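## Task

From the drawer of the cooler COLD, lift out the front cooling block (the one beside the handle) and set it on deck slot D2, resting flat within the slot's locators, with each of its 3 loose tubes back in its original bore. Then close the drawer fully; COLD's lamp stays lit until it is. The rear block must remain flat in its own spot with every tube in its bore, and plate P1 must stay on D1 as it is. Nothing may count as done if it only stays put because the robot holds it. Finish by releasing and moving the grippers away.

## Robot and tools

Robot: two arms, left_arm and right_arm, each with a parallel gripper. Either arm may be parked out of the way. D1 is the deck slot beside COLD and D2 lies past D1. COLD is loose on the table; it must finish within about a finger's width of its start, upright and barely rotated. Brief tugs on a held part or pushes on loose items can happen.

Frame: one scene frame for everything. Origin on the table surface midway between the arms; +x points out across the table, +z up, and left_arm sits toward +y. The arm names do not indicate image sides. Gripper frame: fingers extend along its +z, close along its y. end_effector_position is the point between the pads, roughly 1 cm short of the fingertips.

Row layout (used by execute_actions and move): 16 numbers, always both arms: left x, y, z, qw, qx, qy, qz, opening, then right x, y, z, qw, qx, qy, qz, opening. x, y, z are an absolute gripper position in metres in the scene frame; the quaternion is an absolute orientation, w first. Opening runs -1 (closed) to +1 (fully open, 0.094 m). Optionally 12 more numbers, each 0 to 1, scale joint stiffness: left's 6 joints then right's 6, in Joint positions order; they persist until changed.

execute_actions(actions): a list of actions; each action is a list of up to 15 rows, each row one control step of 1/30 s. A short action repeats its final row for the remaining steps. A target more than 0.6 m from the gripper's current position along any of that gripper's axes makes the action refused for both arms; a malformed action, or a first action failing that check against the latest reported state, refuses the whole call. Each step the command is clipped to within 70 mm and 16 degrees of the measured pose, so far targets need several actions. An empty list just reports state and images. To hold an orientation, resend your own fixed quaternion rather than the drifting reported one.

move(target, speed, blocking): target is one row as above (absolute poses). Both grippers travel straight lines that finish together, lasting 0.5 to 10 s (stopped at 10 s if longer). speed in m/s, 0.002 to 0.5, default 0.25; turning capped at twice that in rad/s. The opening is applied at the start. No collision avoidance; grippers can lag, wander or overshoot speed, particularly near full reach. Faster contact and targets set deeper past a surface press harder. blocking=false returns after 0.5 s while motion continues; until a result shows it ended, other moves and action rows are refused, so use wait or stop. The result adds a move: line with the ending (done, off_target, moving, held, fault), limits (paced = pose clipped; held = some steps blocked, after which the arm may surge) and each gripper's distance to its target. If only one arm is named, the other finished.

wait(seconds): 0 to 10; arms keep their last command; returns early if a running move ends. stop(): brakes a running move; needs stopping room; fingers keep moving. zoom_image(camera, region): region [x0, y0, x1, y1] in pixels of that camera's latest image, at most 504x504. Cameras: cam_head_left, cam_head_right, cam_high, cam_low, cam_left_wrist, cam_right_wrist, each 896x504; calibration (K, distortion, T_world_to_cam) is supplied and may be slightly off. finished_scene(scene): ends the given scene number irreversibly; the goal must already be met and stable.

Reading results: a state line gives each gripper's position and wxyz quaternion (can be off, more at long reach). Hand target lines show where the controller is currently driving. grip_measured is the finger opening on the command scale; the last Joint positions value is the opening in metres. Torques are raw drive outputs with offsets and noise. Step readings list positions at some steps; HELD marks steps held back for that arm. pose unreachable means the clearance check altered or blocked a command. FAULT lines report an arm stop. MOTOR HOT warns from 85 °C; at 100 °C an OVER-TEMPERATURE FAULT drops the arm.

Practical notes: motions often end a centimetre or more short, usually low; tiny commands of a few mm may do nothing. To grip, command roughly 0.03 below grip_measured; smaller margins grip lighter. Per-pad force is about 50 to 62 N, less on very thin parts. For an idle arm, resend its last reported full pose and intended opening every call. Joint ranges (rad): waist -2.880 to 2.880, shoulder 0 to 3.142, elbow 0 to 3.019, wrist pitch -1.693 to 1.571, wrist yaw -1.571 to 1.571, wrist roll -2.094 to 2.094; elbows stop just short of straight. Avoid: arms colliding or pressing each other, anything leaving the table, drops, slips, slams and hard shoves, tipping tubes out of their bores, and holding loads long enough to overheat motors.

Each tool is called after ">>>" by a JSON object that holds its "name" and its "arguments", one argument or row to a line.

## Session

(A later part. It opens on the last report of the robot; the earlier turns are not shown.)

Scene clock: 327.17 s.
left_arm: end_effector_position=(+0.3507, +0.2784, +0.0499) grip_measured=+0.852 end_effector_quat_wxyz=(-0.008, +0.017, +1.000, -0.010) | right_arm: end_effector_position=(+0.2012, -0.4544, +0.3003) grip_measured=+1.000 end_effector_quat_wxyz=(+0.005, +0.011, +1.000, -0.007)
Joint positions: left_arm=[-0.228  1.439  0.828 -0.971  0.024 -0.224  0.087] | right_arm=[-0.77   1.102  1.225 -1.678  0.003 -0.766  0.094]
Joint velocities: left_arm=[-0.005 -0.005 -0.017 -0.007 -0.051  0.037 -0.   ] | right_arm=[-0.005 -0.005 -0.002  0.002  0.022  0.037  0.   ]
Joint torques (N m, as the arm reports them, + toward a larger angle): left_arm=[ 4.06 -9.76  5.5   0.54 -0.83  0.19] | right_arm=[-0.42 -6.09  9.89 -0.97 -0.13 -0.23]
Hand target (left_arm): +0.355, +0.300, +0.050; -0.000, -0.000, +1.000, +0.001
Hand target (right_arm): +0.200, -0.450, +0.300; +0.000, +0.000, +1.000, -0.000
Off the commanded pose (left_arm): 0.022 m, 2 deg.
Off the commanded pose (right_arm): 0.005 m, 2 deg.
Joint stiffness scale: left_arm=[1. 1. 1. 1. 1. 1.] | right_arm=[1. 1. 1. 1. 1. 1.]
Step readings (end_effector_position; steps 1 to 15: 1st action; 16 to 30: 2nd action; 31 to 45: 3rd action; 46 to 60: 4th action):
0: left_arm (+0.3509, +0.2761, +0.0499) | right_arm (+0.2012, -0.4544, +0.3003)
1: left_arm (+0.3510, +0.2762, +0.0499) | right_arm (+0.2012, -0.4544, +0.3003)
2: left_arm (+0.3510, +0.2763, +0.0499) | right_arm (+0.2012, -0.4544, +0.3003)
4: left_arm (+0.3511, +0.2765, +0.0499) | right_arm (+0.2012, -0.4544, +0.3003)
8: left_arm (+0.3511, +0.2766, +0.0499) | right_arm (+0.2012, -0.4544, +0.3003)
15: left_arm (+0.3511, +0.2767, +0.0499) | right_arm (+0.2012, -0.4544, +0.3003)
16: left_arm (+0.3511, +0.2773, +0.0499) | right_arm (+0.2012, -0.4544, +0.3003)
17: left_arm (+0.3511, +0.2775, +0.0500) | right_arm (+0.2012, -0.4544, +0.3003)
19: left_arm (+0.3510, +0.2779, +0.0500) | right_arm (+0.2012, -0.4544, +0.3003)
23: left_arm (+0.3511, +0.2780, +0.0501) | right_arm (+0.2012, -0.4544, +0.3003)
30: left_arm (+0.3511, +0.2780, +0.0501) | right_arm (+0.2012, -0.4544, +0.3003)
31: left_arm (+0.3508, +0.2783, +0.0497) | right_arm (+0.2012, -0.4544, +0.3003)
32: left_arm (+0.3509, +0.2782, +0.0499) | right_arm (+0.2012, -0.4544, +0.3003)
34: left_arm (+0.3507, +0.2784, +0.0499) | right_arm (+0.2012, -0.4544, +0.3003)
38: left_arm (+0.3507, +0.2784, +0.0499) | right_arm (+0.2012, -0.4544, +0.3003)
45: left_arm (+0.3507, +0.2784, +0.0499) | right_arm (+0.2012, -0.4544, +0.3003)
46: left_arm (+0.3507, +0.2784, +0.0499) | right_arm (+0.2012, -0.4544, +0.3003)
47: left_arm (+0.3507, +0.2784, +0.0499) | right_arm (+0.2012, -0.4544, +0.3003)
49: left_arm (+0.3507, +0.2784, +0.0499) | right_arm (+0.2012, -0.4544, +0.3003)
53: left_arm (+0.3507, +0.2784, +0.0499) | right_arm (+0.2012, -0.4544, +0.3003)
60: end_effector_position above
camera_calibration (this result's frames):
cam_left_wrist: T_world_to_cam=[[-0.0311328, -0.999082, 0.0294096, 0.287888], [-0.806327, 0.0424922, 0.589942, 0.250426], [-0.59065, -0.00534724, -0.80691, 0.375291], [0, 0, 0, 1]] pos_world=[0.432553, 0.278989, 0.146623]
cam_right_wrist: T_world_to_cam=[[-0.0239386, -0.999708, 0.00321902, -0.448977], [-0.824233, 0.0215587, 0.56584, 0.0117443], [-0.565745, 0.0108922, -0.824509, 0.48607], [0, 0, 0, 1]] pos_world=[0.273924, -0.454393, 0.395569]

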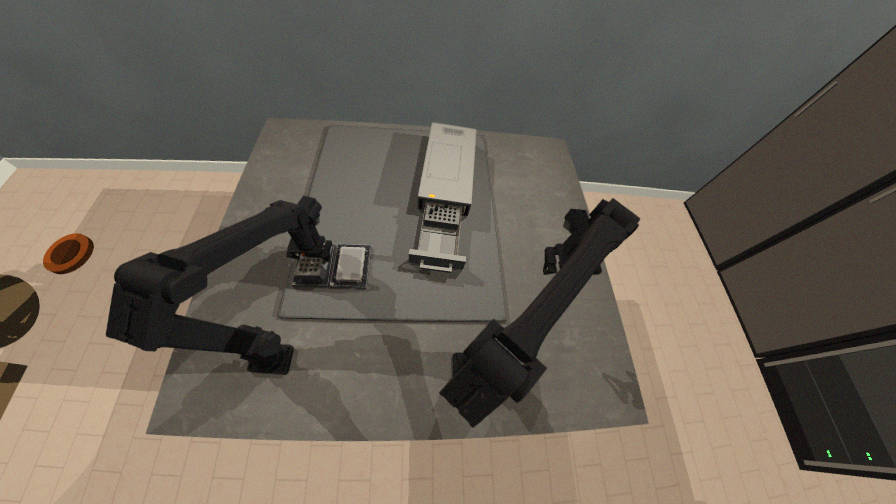

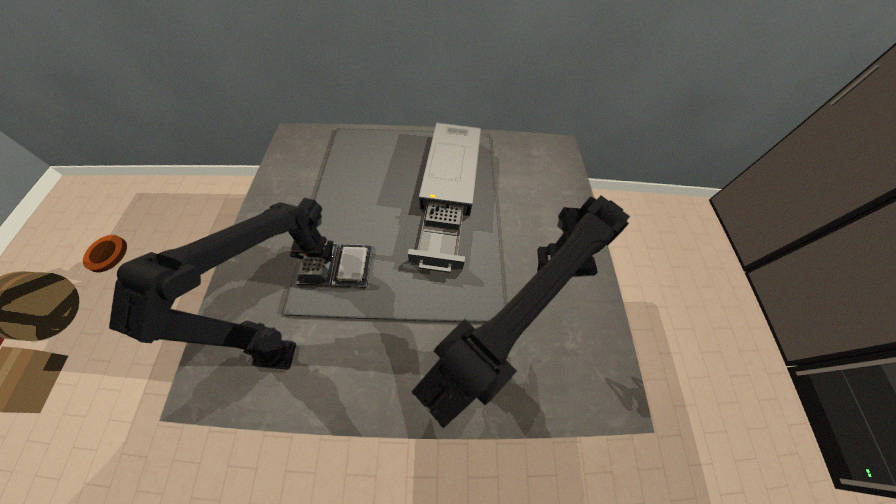

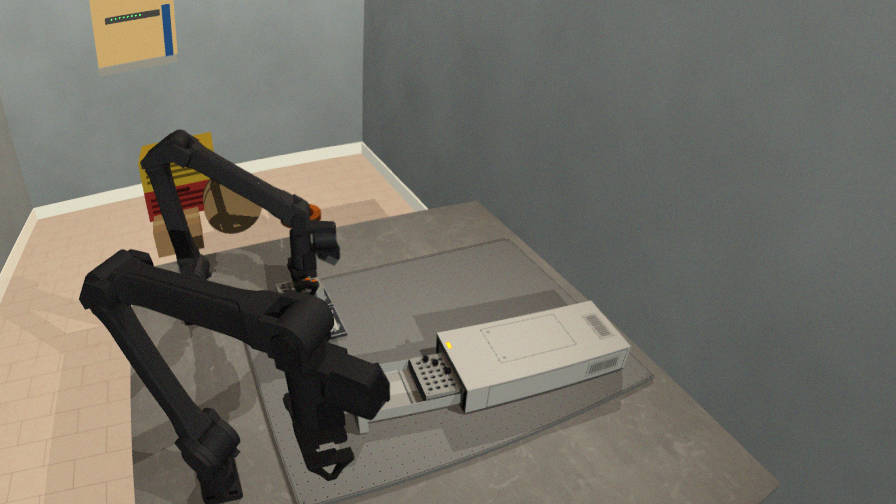

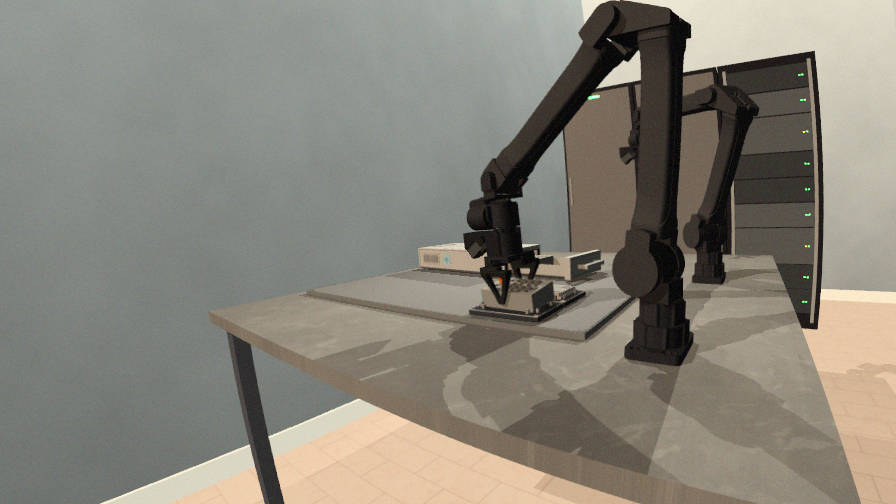

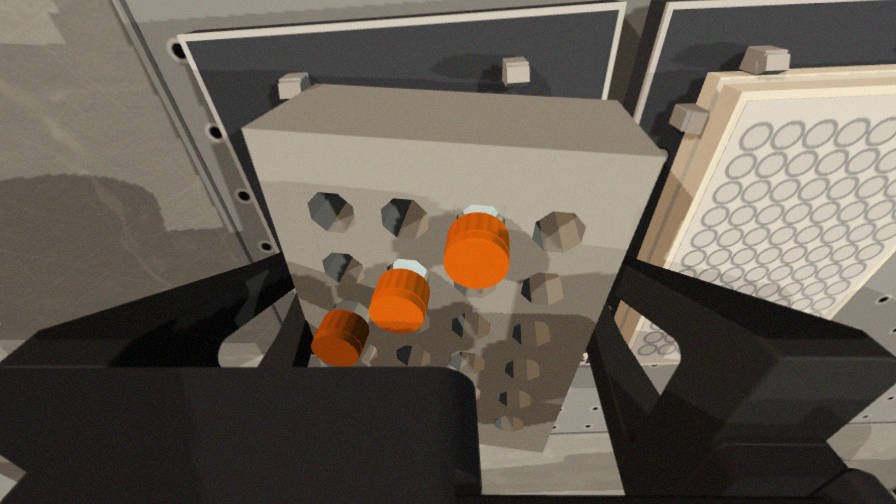

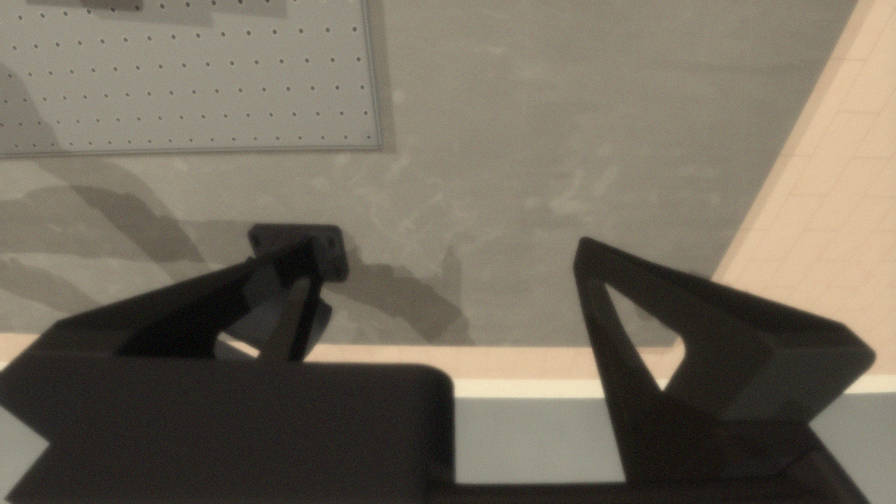

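>>> {"name": "execute_actions", "arguments": {
  "actions": [
    [[0.36,0.28,0.095,0.04,0,1,0,0.5,0.2,-0.45,0.3,0,0,1,0,1]],
    [[0.365,0.285,0.10,0.04,-0.03,1,0,0.5,0.2,-0.45,0.3,0,0,1,0,1]],
    [[0.365,0.29,0.10,0.04,-0.03,1,0,0.5,0.2,-0.45,0.3,0,0,1,0,1]],
    [[0.365,0.29,0.10,0.04,-0.03,1,0,0.5,0.2,-0.45,0.3,0,0,1,0,1]]
  ]
}}

Scene clock: 333.13 s.
left_arm: end_effector_position=(+0.3472, +0.2896, +0.0736) grip_measured=+0.853 end_effector_quat_wxyz=(+0.011, -0.025, +1.000, +0.006) | right_arm: end_effector_position=(+0.2012, -0.4544, +0.3003) grip_measured=+1.000 end_effector_quat_wxyz=(+0.005, +0.011, +1.000, -0.007)
Joint positions: left_arm=[-0.22   1.365  0.827 -1.016 -0.018 -0.3    0.087] | right_arm=[-0.77   1.102  1.225 -1.678  0.003 -0.766  0.094]
Joint velocities: left_arm=[-0.015 -0.005 -0.007 -0.007  0.125  0.007  0.001] | right_arm=[-0.005 -0.015 -0.007 -0.007 -0.007 -0.037  0.   ]
Joint torques (N m, as the arm reports them, + toward a larger angle): left_arm=[  1.12 -11.05   9.74  -0.71   0.02   0.05] | right_arm=[-0.45 -6.11  9.9  -0.96 -0.13 -0.23]
Hand target (left_arm): +0.364, +0.290, +0.100; +0.040, -0.030, +0.999, -0.000
Hand target (right_arm): +0.200, -0.450, +0.300; +0.000, +0.000, +1.000, -0.000
Off the commanded pose (left_arm): 0.032 m, 3 deg.
Off the commanded pose (right_arm): 0.005 m, 2 deg.
Joint stiffness scale: left_arm=[1. 1. 1. 1. 1. 1.] | right_arm=[1. 1. 1. 1. 1. 1.]
Step readings (end_effector_position; steps 1 to 15: 1st action; 16 to 30: 2nd action; 31 to 45: 3rd action; 46 to 60: 4th action):
0: left_arm (+0.3507, +0.2784, +0.0499) | right_arm (+0.2012, -0.4544, +0.3003)
1: left_arm (+0.3510, +0.2782, +0.0519) | right_arm (+0.2012, -0.4544, +0.3003)
2: left_arm (+0.3511, +0.2785, +0.0544) | right_arm (+0.2012, -0.4544, +0.3003)
4: left_arm (+0.3501, +0.2797, +0.0616) | right_arm (+0.2012, -0.4544, +0.3003)
8: left_arm (+0.3495, +0.2826, +0.0726) | right_arm (+0.2012, -0.4544, +0.3003)
15: left_arm (+0.3487, +0.2828, +0.0737) | right_arm (+0.2012, -0.4544, +0.3003)
16: left_arm (+0.3483, +0.2830, +0.0737) | right_arm (+0.2012, -0.4544, +0.3003)
17: left_arm (+0.3475, +0.2831, +0.0737) | right_arm (+0.2012, -0.4544, +0.3003)
19: left_arm (+0.3463, +0.2835, +0.0736) | right_arm (+0.2012, -0.4544, +0.3003)
23: left_arm (+0.3457, +0.2838, +0.0736) | right_arm (+0.2012, -0.4544, +0.3003)
30: left_arm (+0.3457, +0.2839, +0.0736) | right_arm (+0.2012, -0.4544, +0.3003)
31: left_arm (+0.3458, +0.2842, +0.0736) | right_arm (+0.2012, -0.4544, +0.3003)
32: left_arm (+0.3459, +0.2847, +0.0736) | right_arm (+0.2012, -0.4544, +0.3003)
34: left_arm (+0.3465, +0.2868, +0.0736) | right_arm (+0.2012, -0.4544, +0.3003)
38: left_arm (+0.3471, +0.2894, +0.0736) | right_arm (+0.2012, -0.4544, +0.3003)
45: left_arm (+0.3472, +0.2896, +0.0736) | right_arm (+0.2012, -0.4544, +0.3003)
46: left_arm (+0.3472, +0.2896, +0.0736) | right_arm (+0.2012, -0.4544, +0.3003)
47: left_arm (+0.3472, +0.2896, +0.0736) | right_arm (+0.2012, -0.4544, +0.3003)
49: left_arm (+0.3472, +0.2896, +0.0736) | right_arm (+0.2012, -0.4544, +0.3003)
53: left_arm (+0.3472, +0.2896, +0.0736) | right_arm (+0.2012, -0.4544, +0.3003)
60: end_effector_position above
camera_calibration (this result's frames):
cam_left_wrist: T_world_to_cam=[[0.0520216, -0.998639, -0.00382319, 0.271685], [-0.828074, -0.0452757, 0.558788, 0.268362], [-0.5582, -0.0259031, -0.829302, 0.388739], [0, 0, 0, 1]] pos_world=[0.425084, 0.293535, 0.173464]
cam_right_wrist: T_world_to_cam=[[-0.0239386, -0.999708, 0.00321902, -0.448977], [-0.824233, 0.0215587, 0.56584, 0.0117443], [-0.565745, 0.0108922, -0.824509, 0.48607], [0, 0, 0, 1]] pos_world=[0.273924, -0.454393, 0.395569]

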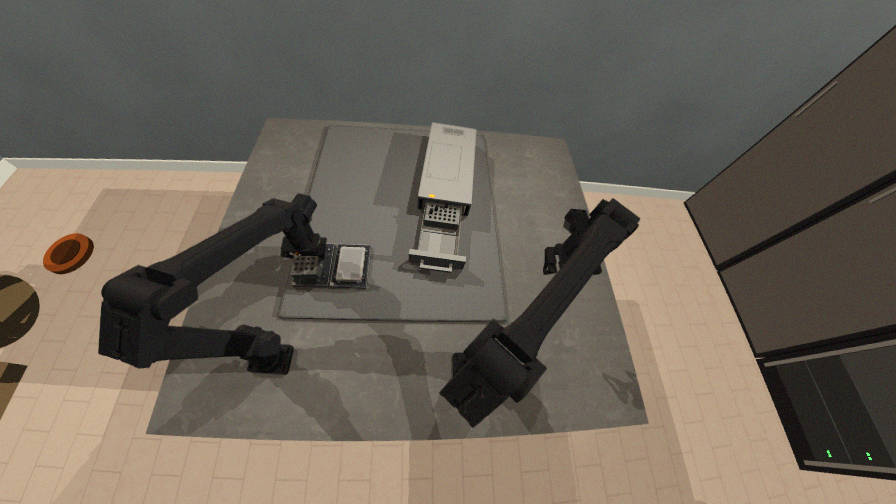

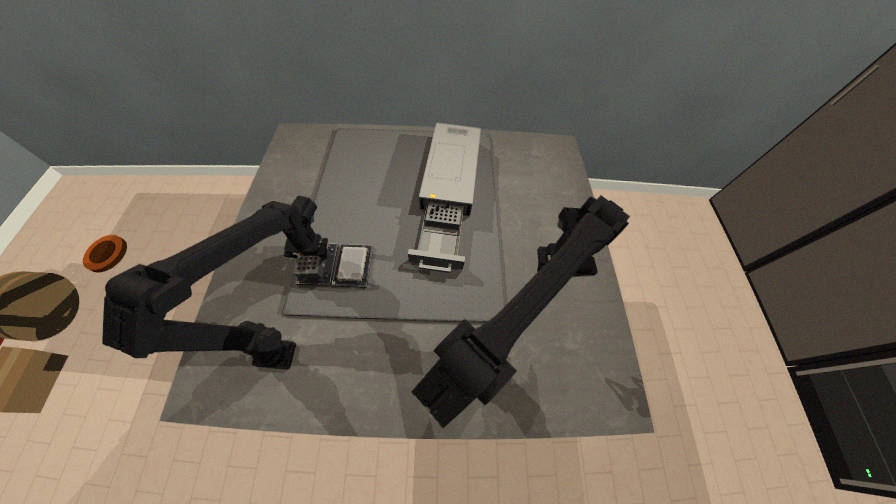

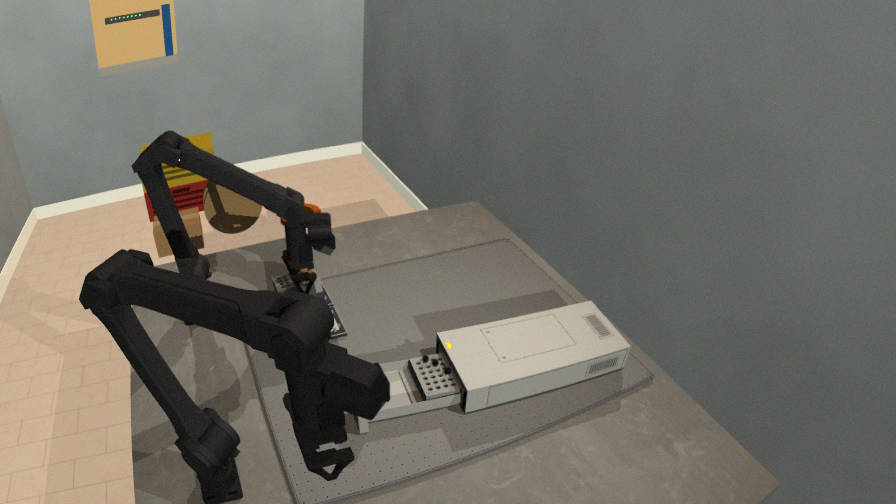

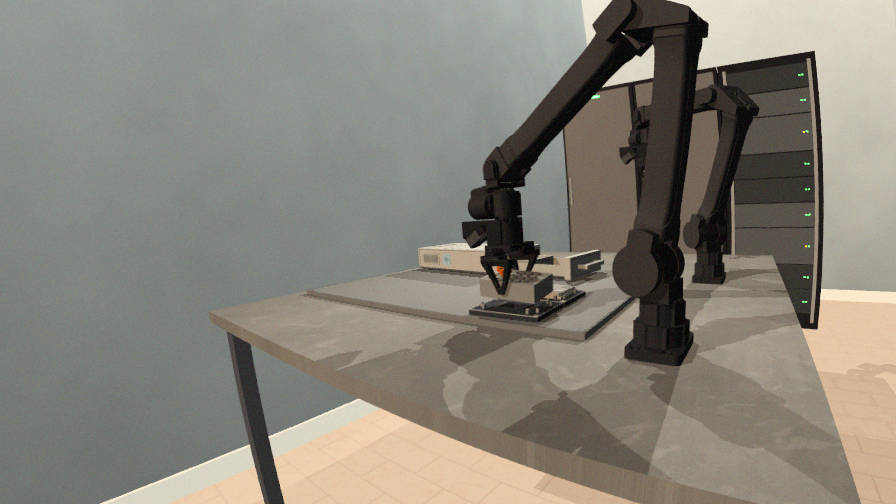

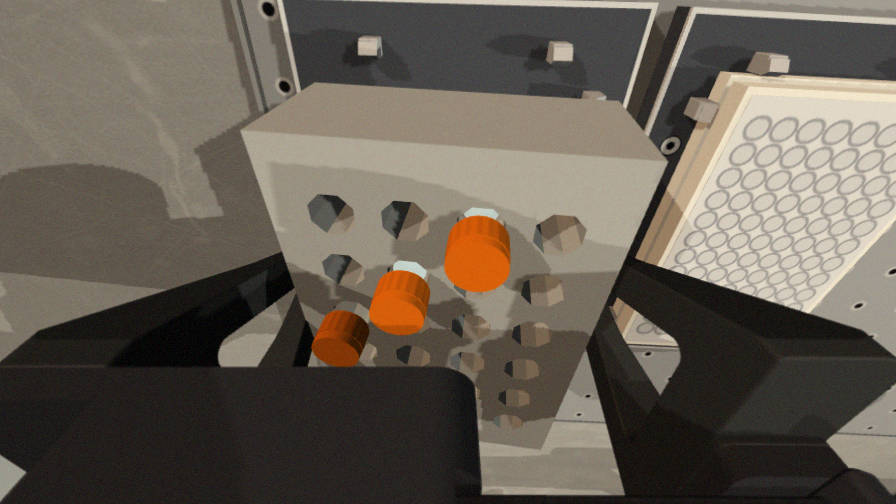

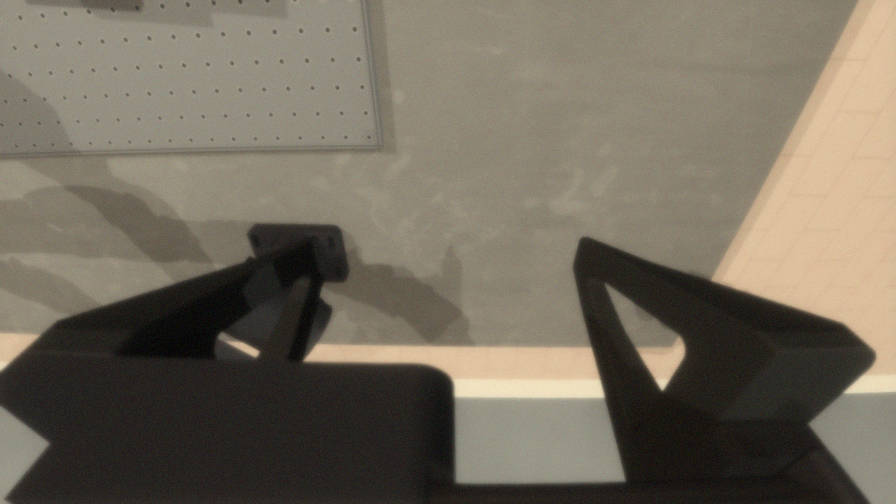

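>>> {"name": "execute_actions", "arguments": {
  "actions": [
    [[0.365,0.289,0.085,0.04,-0.015,1,0,0.5,0.2,-0.45,0.3,0,0,1,0,1]],
    [[0.362,0.289,0.065,0.04,-0.015,1,0,0.5,0.2,-0.45,0.3,0,0,1,0,1]],
    [[0.36,0.289,0.05,0.04,-0.015,1,0,0.5,0.2,-0.45,0.3,0,0,1,0,1]],
    [[0.36,0.289,0.05,0.04,-0.015,1,0,0.5,0.2,-0.45,0.3,0,0,1,0,1]]
  ]
}}

>>> {"name": "zoom_image", "arguments": {
  "camera": "cam_low",
  "region": [440,240,600,330]
}}

Scene clock: 338.43 s.
left_arm: end_effector_position=(+0.3514, +0.2883, +0.0498) grip_measured=+0.853 end_effector_quat_wxyz=(+0.024, -0.016, +1.000, +0.002) | right_arm: end_effector_position=(+0.2012, -0.4544, +0.3003) grip_measured=+1.000 end_effector_quat_wxyz=(+0.005, +0.011, +1.000, -0.007)
Joint positions: left_arm=[-0.22   1.399  0.786 -0.912 -0.017 -0.281  0.087] | right_arm=[-0.77   1.102  1.225 -1.678  0.003 -0.766  0.094]
Joint velocities: left_arm=[-0.005  0.005  0.017 -0.007  0.007 -0.007 -0.   ] | right_arm=[-0.005 -0.005 -0.002 -0.012 -0.007 -0.037  0.   ]
Joint torques (N m, as the arm reports them, + toward a larger angle): left_arm=[ 0.68 -8.25  6.34  1.63  0.    0.11] | right_arm=[-0.43 -6.11  9.89 -0.96 -0.13 -0.23]
Hand target (left_arm): +0.360, +0.289, +0.050; +0.040, -0.015, +0.999, +0.000
Hand target (right_arm): +0.200, -0.450, +0.300; +0.000, +0.000, +1.000, -0.000
Off the commanded pose (left_arm): 0.009 m, 2 deg.
Off the commanded pose (right_arm): 0.005 m, 2 deg.
Joint stiffness scale: left_arm=[1. 1. 1. 1. 1. 1.] | right_arm=[1. 1. 1. 1. 1. 1.]
Step readings (end_effector_position; steps 1 to 15: 1st action; 16 to 30: 2nd action; 31 to 45: 3rd action; 46 to 60: 4th action):
0: left_arm (+0.3472, +0.2896, +0.0736) | right_arm (+0.2012, -0.4544, +0.3003)
1: left_arm (+0.3472, +0.2895, +0.0734) | right_arm (+0.2012, -0.4544, +0.3003)
2: left_arm (+0.3477, +0.2894, +0.0729) | right_arm (+0.2012, -0.4544, +0.3003)
4: left_arm (+0.3483, +0.2893, +0.0717) | right_arm (+0.2012, -0.4544, +0.3003)
8: left_arm (+0.3480, +0.2893, +0.0695) | right_arm (+0.2012, -0.4544, +0.3003)
15: left_arm (+0.3475, +0.2895, +0.0690) | right_arm (+0.2012, -0.4544, +0.3003)
16: left_arm (+0.3478, +0.2894, +0.0673) | right_arm (+0.2012, -0.4544, +0.3003)
17: left_arm (+0.3493, +0.2890, +0.0648) | right_arm (+0.2012, -0.4544, +0.3003)
19: left_arm (+0.3496, +0.2885, +0.0587) | right_arm (+0.2012, -0.4544, +0.3003)
23: left_arm (+0.3502, +0.2878, +0.0537) | right_arm (+0.2012, -0.4544, +0.3003)
30: left_arm (+0.3502, +0.2878, +0.0533) | right_arm (+0.2012, -0.4544, +0.3003)
31: left_arm (+0.3504, +0.2877, +0.0521) | right_arm (+0.2012, -0.4544, +0.3003)
32: left_arm (+0.3511, +0.2880, +0.0508) | right_arm (+0.2012, -0.4544, +0.3003)
34: left_arm (+0.3514, +0.2883, +0.0498) | right_arm (+0.2012, -0.4544, +0.3003)
38: left_arm (+0.3514, +0.2883, +0.0498) | right_arm (+0.2012, -0.4544, +0.3003)
45: left_arm (+0.3514, +0.2883, +0.0498) | right_arm (+0.2012, -0.4544, +0.3003)
46: left_arm (+0.3514, +0.2883, +0.0498) | right_arm (+0.2012, -0.4544, +0.3003)
47: left_arm (+0.3514, +0.2883, +0.0498) | right_arm (+0.2012, -0.4544, +0.3003)
49: left_arm (+0.3514, +0.2883, +0.0498) | right_arm (+0.2012, -0.4544, +0.3003)
53: left_arm (+0.3514, +0.2883, +0.0498) | right_arm (+0.2012, -0.4544, +0.3003)
60: end_effector_position above
camera_calibration (this result's frames):
cam_left_wrist: T_world_to_cam=[[0.0333087, -0.999434, 0.00475758, 0.276463], [-0.843467, -0.0255564, 0.536573, 0.285982], [-0.536148, -0.0218854, -0.84384, 0.363126], [0, 0, 0, 1]] pos_world=[0.426697, 0.291562, 0.151655]
cam_right_wrist: T_world_to_cam=[[-0.0239386, -0.999708, 0.00321902, -0.448977], [-0.824233, 0.0215587, 0.56584, 0.0117443], [-0.565745, 0.0108922, -0.824509, 0.48607], [0, 0, 0, 1]] pos_world=[0.273924, -0.454393, 0.395569]

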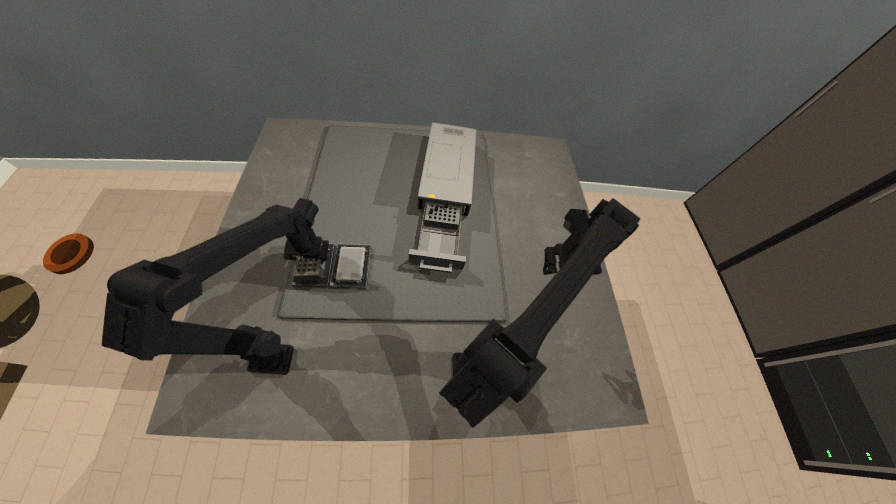

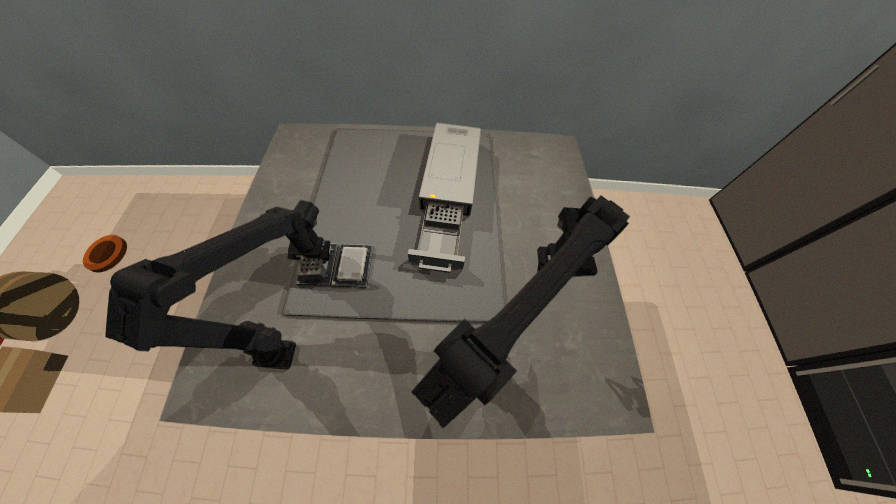

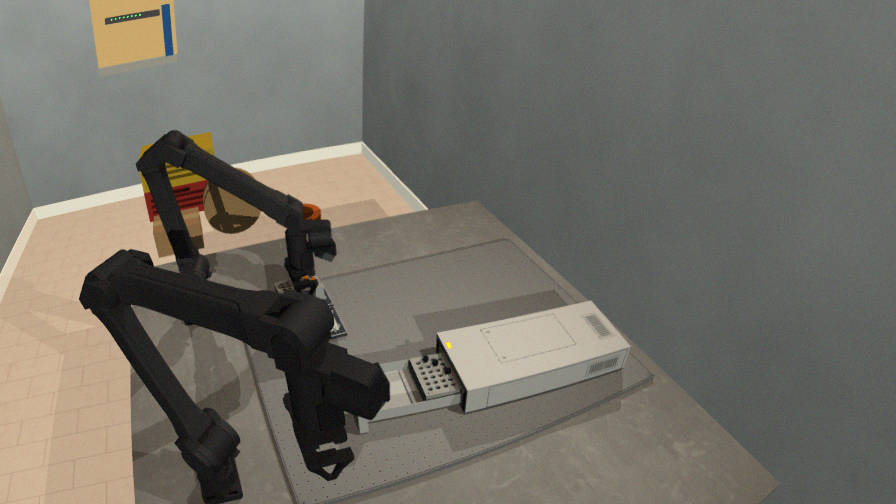

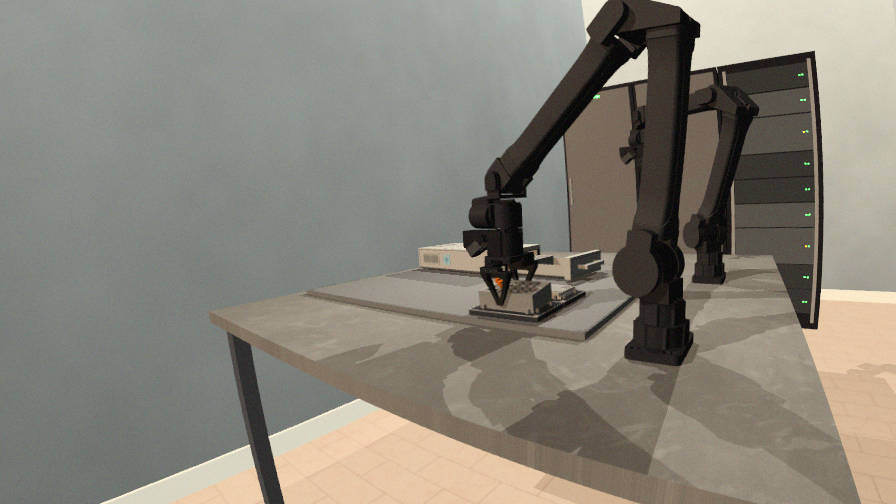

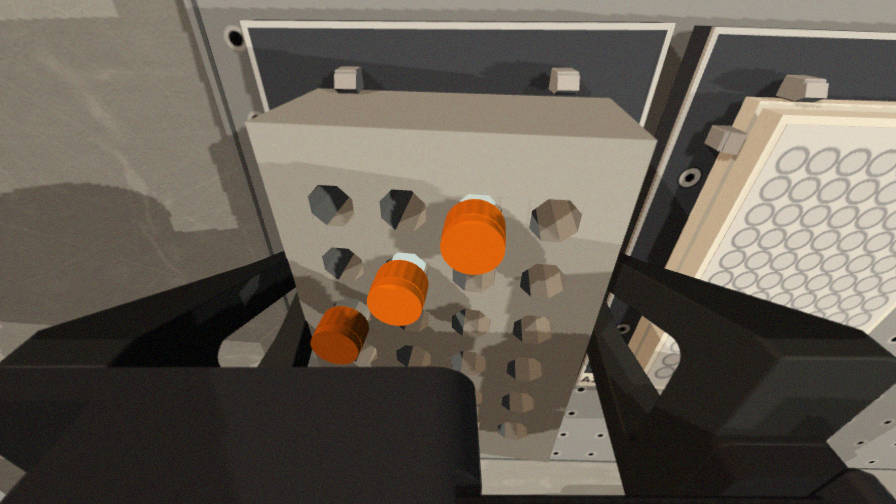

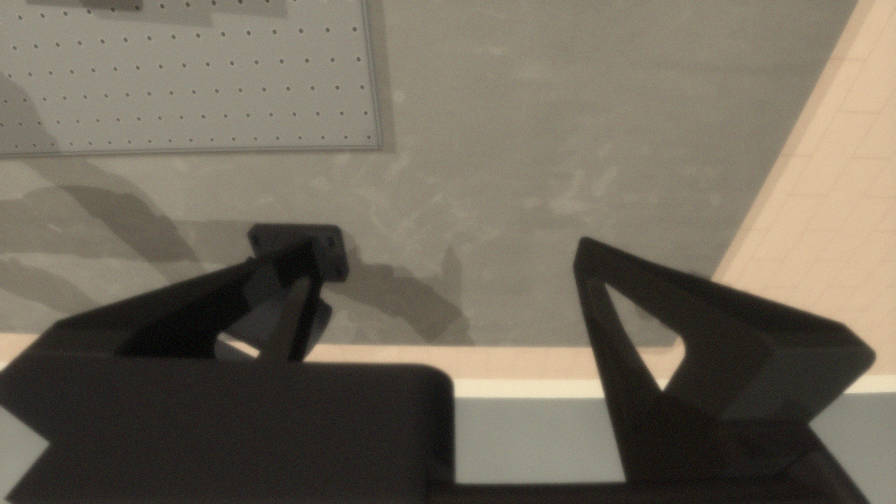

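Region (440, 240, 600, 330) of cam_low's 896x504 image, scaled by 3.150, with more detail than that image has; it fills the top 284 rows of this view, and the rest is white.

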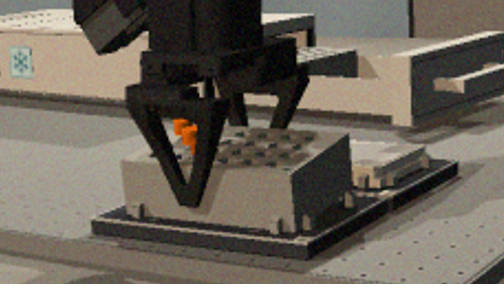

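Close. Release and look.

>>> {"name": "execute_actions", "arguments": {
  "actions": [
    [[0.36,0.289,0.05,0.04,-0.015,1,0,1,0.2,-0.45,0.3,0,0,1,0,1]],
    [[0.36,0.289,0.05,0.04,-0.015,1,0,1,0.2,-0.45,0.3,0,0,1,0,1]]
  ]
}}

>>> {"name": "zoom_image", "arguments": {
  "camera": "cam_low",
  "region": [440,240,600,330]
}}

Scene clock: 341.83 s.
left_arm: end_effector_position=(+0.3547, +0.2874, +0.0500) grip_measured=+0.999 end_effector_quat_wxyz=(+0.031, -0.016, +0.999, +0.001) | right_arm: end_effector_position=(+0.2012, -0.4544, +0.3003) grip_measured=+1.000 end_effector_quat_wxyz=(+0.005, +0.011, +1.000, -0.007)
Joint positions: left_arm=[-0.22   1.399  0.786 -0.898 -0.017 -0.281  0.094] | right_arm=[-0.77   1.102  1.225 -1.678  0.003 -0.766  0.094]
Joint velocities: left_arm=[-0.015 -0.005  0.007 -0.007 -0.022  0.066 -0.   ] | right_arm=[ 0.005 -0.005 -0.007 -0.002 -0.066 -0.022  0.   ]
Joint torques (N m, as the arm reports them, + toward a larger angle): left_arm=[ 0.66 -8.18  6.33  1.07  0.    0.11] | right_arm=[-0.38 -6.13  9.88 -0.96 -0.13 -0.23]
Hand target (left_arm): +0.360, +0.289, +0.050; +0.040, -0.015, +0.999, +0.000
Hand target (right_arm): +0.200, -0.450, +0.300; +0.000, +0.000, +1.000, -0.000
Off the commanded pose (left_arm): 0.006 m, 1 deg.
Off the commanded pose (right_arm): 0.005 m, 2 deg.
Joint stiffness scale: left_arm=[1. 1. 1. 1. 1. 1.] | right_arm=[1. 1. 1. 1. 1. 1.]
Step readings (end_effector_position; steps 1 to 15: 1st action; 16 to 30: 2nd action):
0: left_arm (+0.3514, +0.2883, +0.0498) | right_arm (+0.2012, -0.4544, +0.3003)
1: left_arm (+0.3517, +0.2882, +0.0498) | right_arm (+0.2012, -0.4544, +0.3003)
2: left_arm (+0.3526, +0.2880, +0.0499) | right_arm (+0.2012, -0.4544, +0.3003)
4: left_arm (+0.3540, +0.2876, +0.0499) | right_arm (+0.2012, -0.4544, +0.3003)
8: left_arm (+0.3547, +0.2874, +0.0500) | right_arm (+0.2012, -0.4544, +0.3003)
15: left_arm (+0.3547, +0.2874, +0.0500) | right_arm (+0.2012, -0.4544, +0.3003)
16: left_arm (+0.3547, +0.2874, +0.0500) | right_arm (+0.2012, -0.4544, +0.3003)
17: left_arm (+0.3547, +0.2874, +0.0500) | right_arm (+0.2012, -0.4544, +0.3003)
19: left_arm (+0.3547, +0.2874, +0.0500) | right_arm (+0.2012, -0.4544, +0.3003)
23: left_arm (+0.3547, +0.2874, +0.0500) | right_arm (+0.2012, -0.4544, +0.3003)
30: end_effector_position above
camera_calibration (this result's frames):
cam_left_wrist: T_world_to_cam=[[0.0332198, -0.999411, 0.00859388, 0.275353], [-0.850533, -0.0237534, 0.525386, 0.29117], [-0.524872, -0.0247626, -0.850821, 0.362183], [0, 0, 0, 1]] pos_world=[0.428602, 0.291076, 0.15281]
cam_right_wrist: T_world_to_cam=[[-0.0239386, -0.999708, 0.00321902, -0.448977], [-0.824233, 0.0215587, 0.56584, 0.0117443], [-0.565745, 0.0108922, -0.824509, 0.48607], [0, 0, 0, 1]] pos_world=[0.273924, -0.454393, 0.395569]

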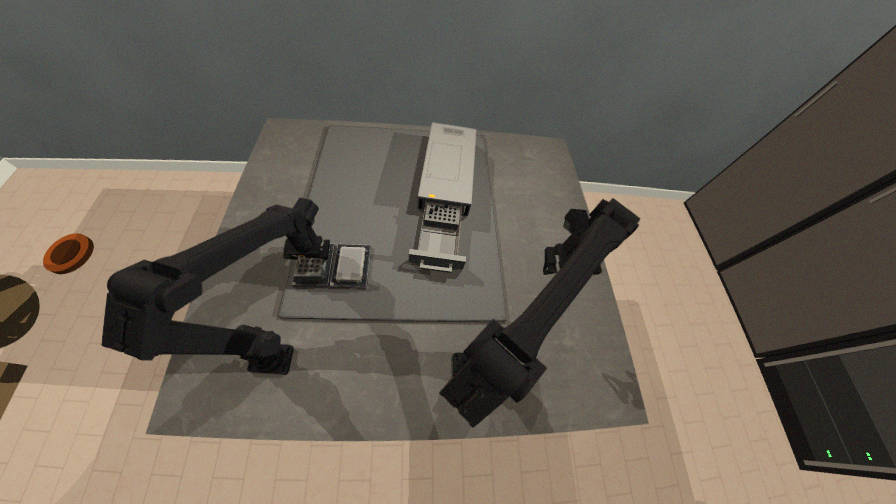

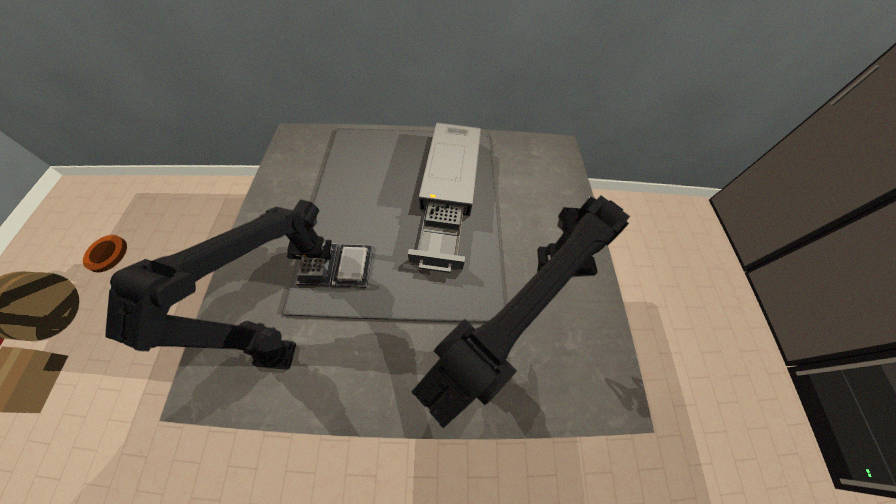

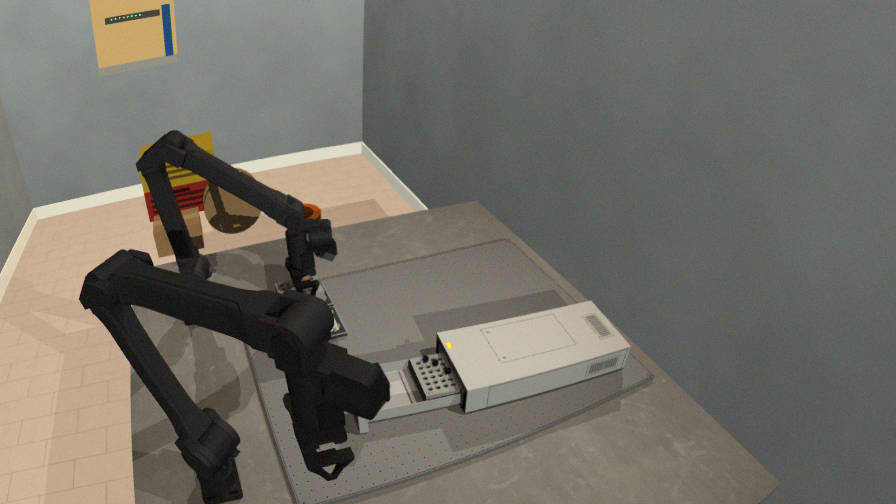

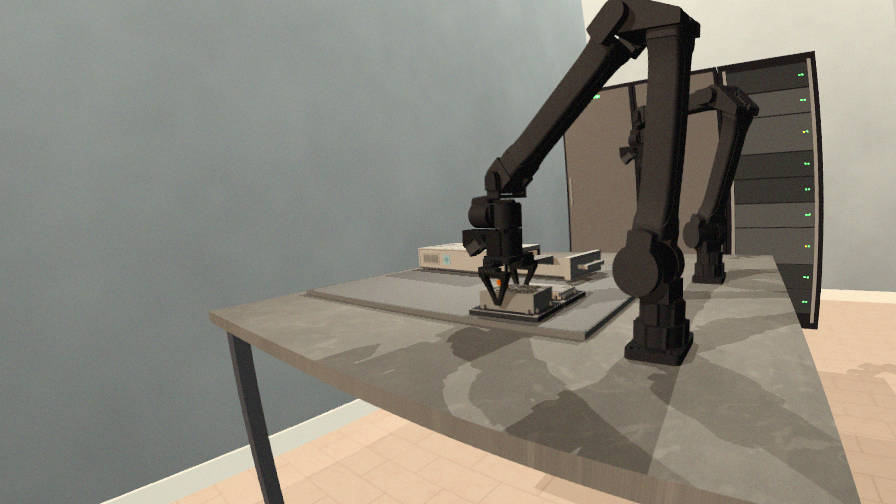

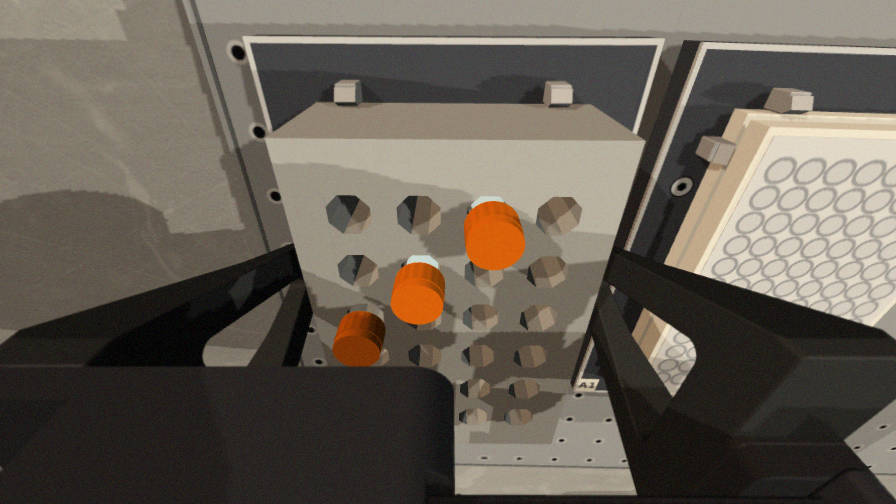

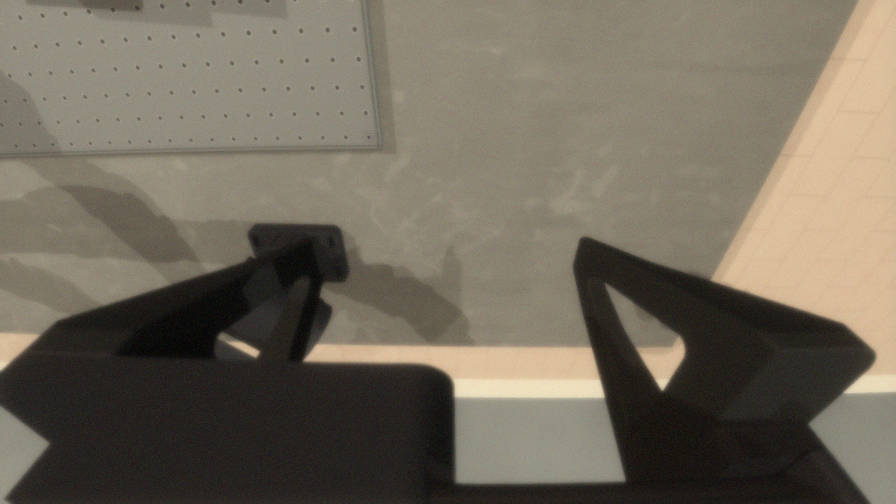

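Region (440, 240, 600, 330) of cam_low's 896x504 image, scaled by 3.150, with more detail than that image has; it fills the top 284 rows of this view, and the rest is white.

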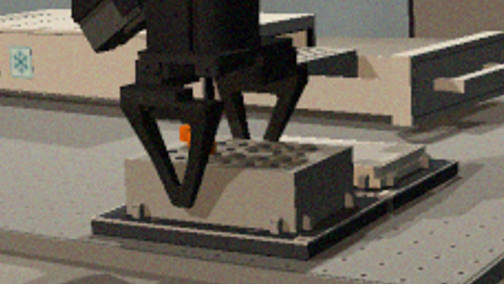

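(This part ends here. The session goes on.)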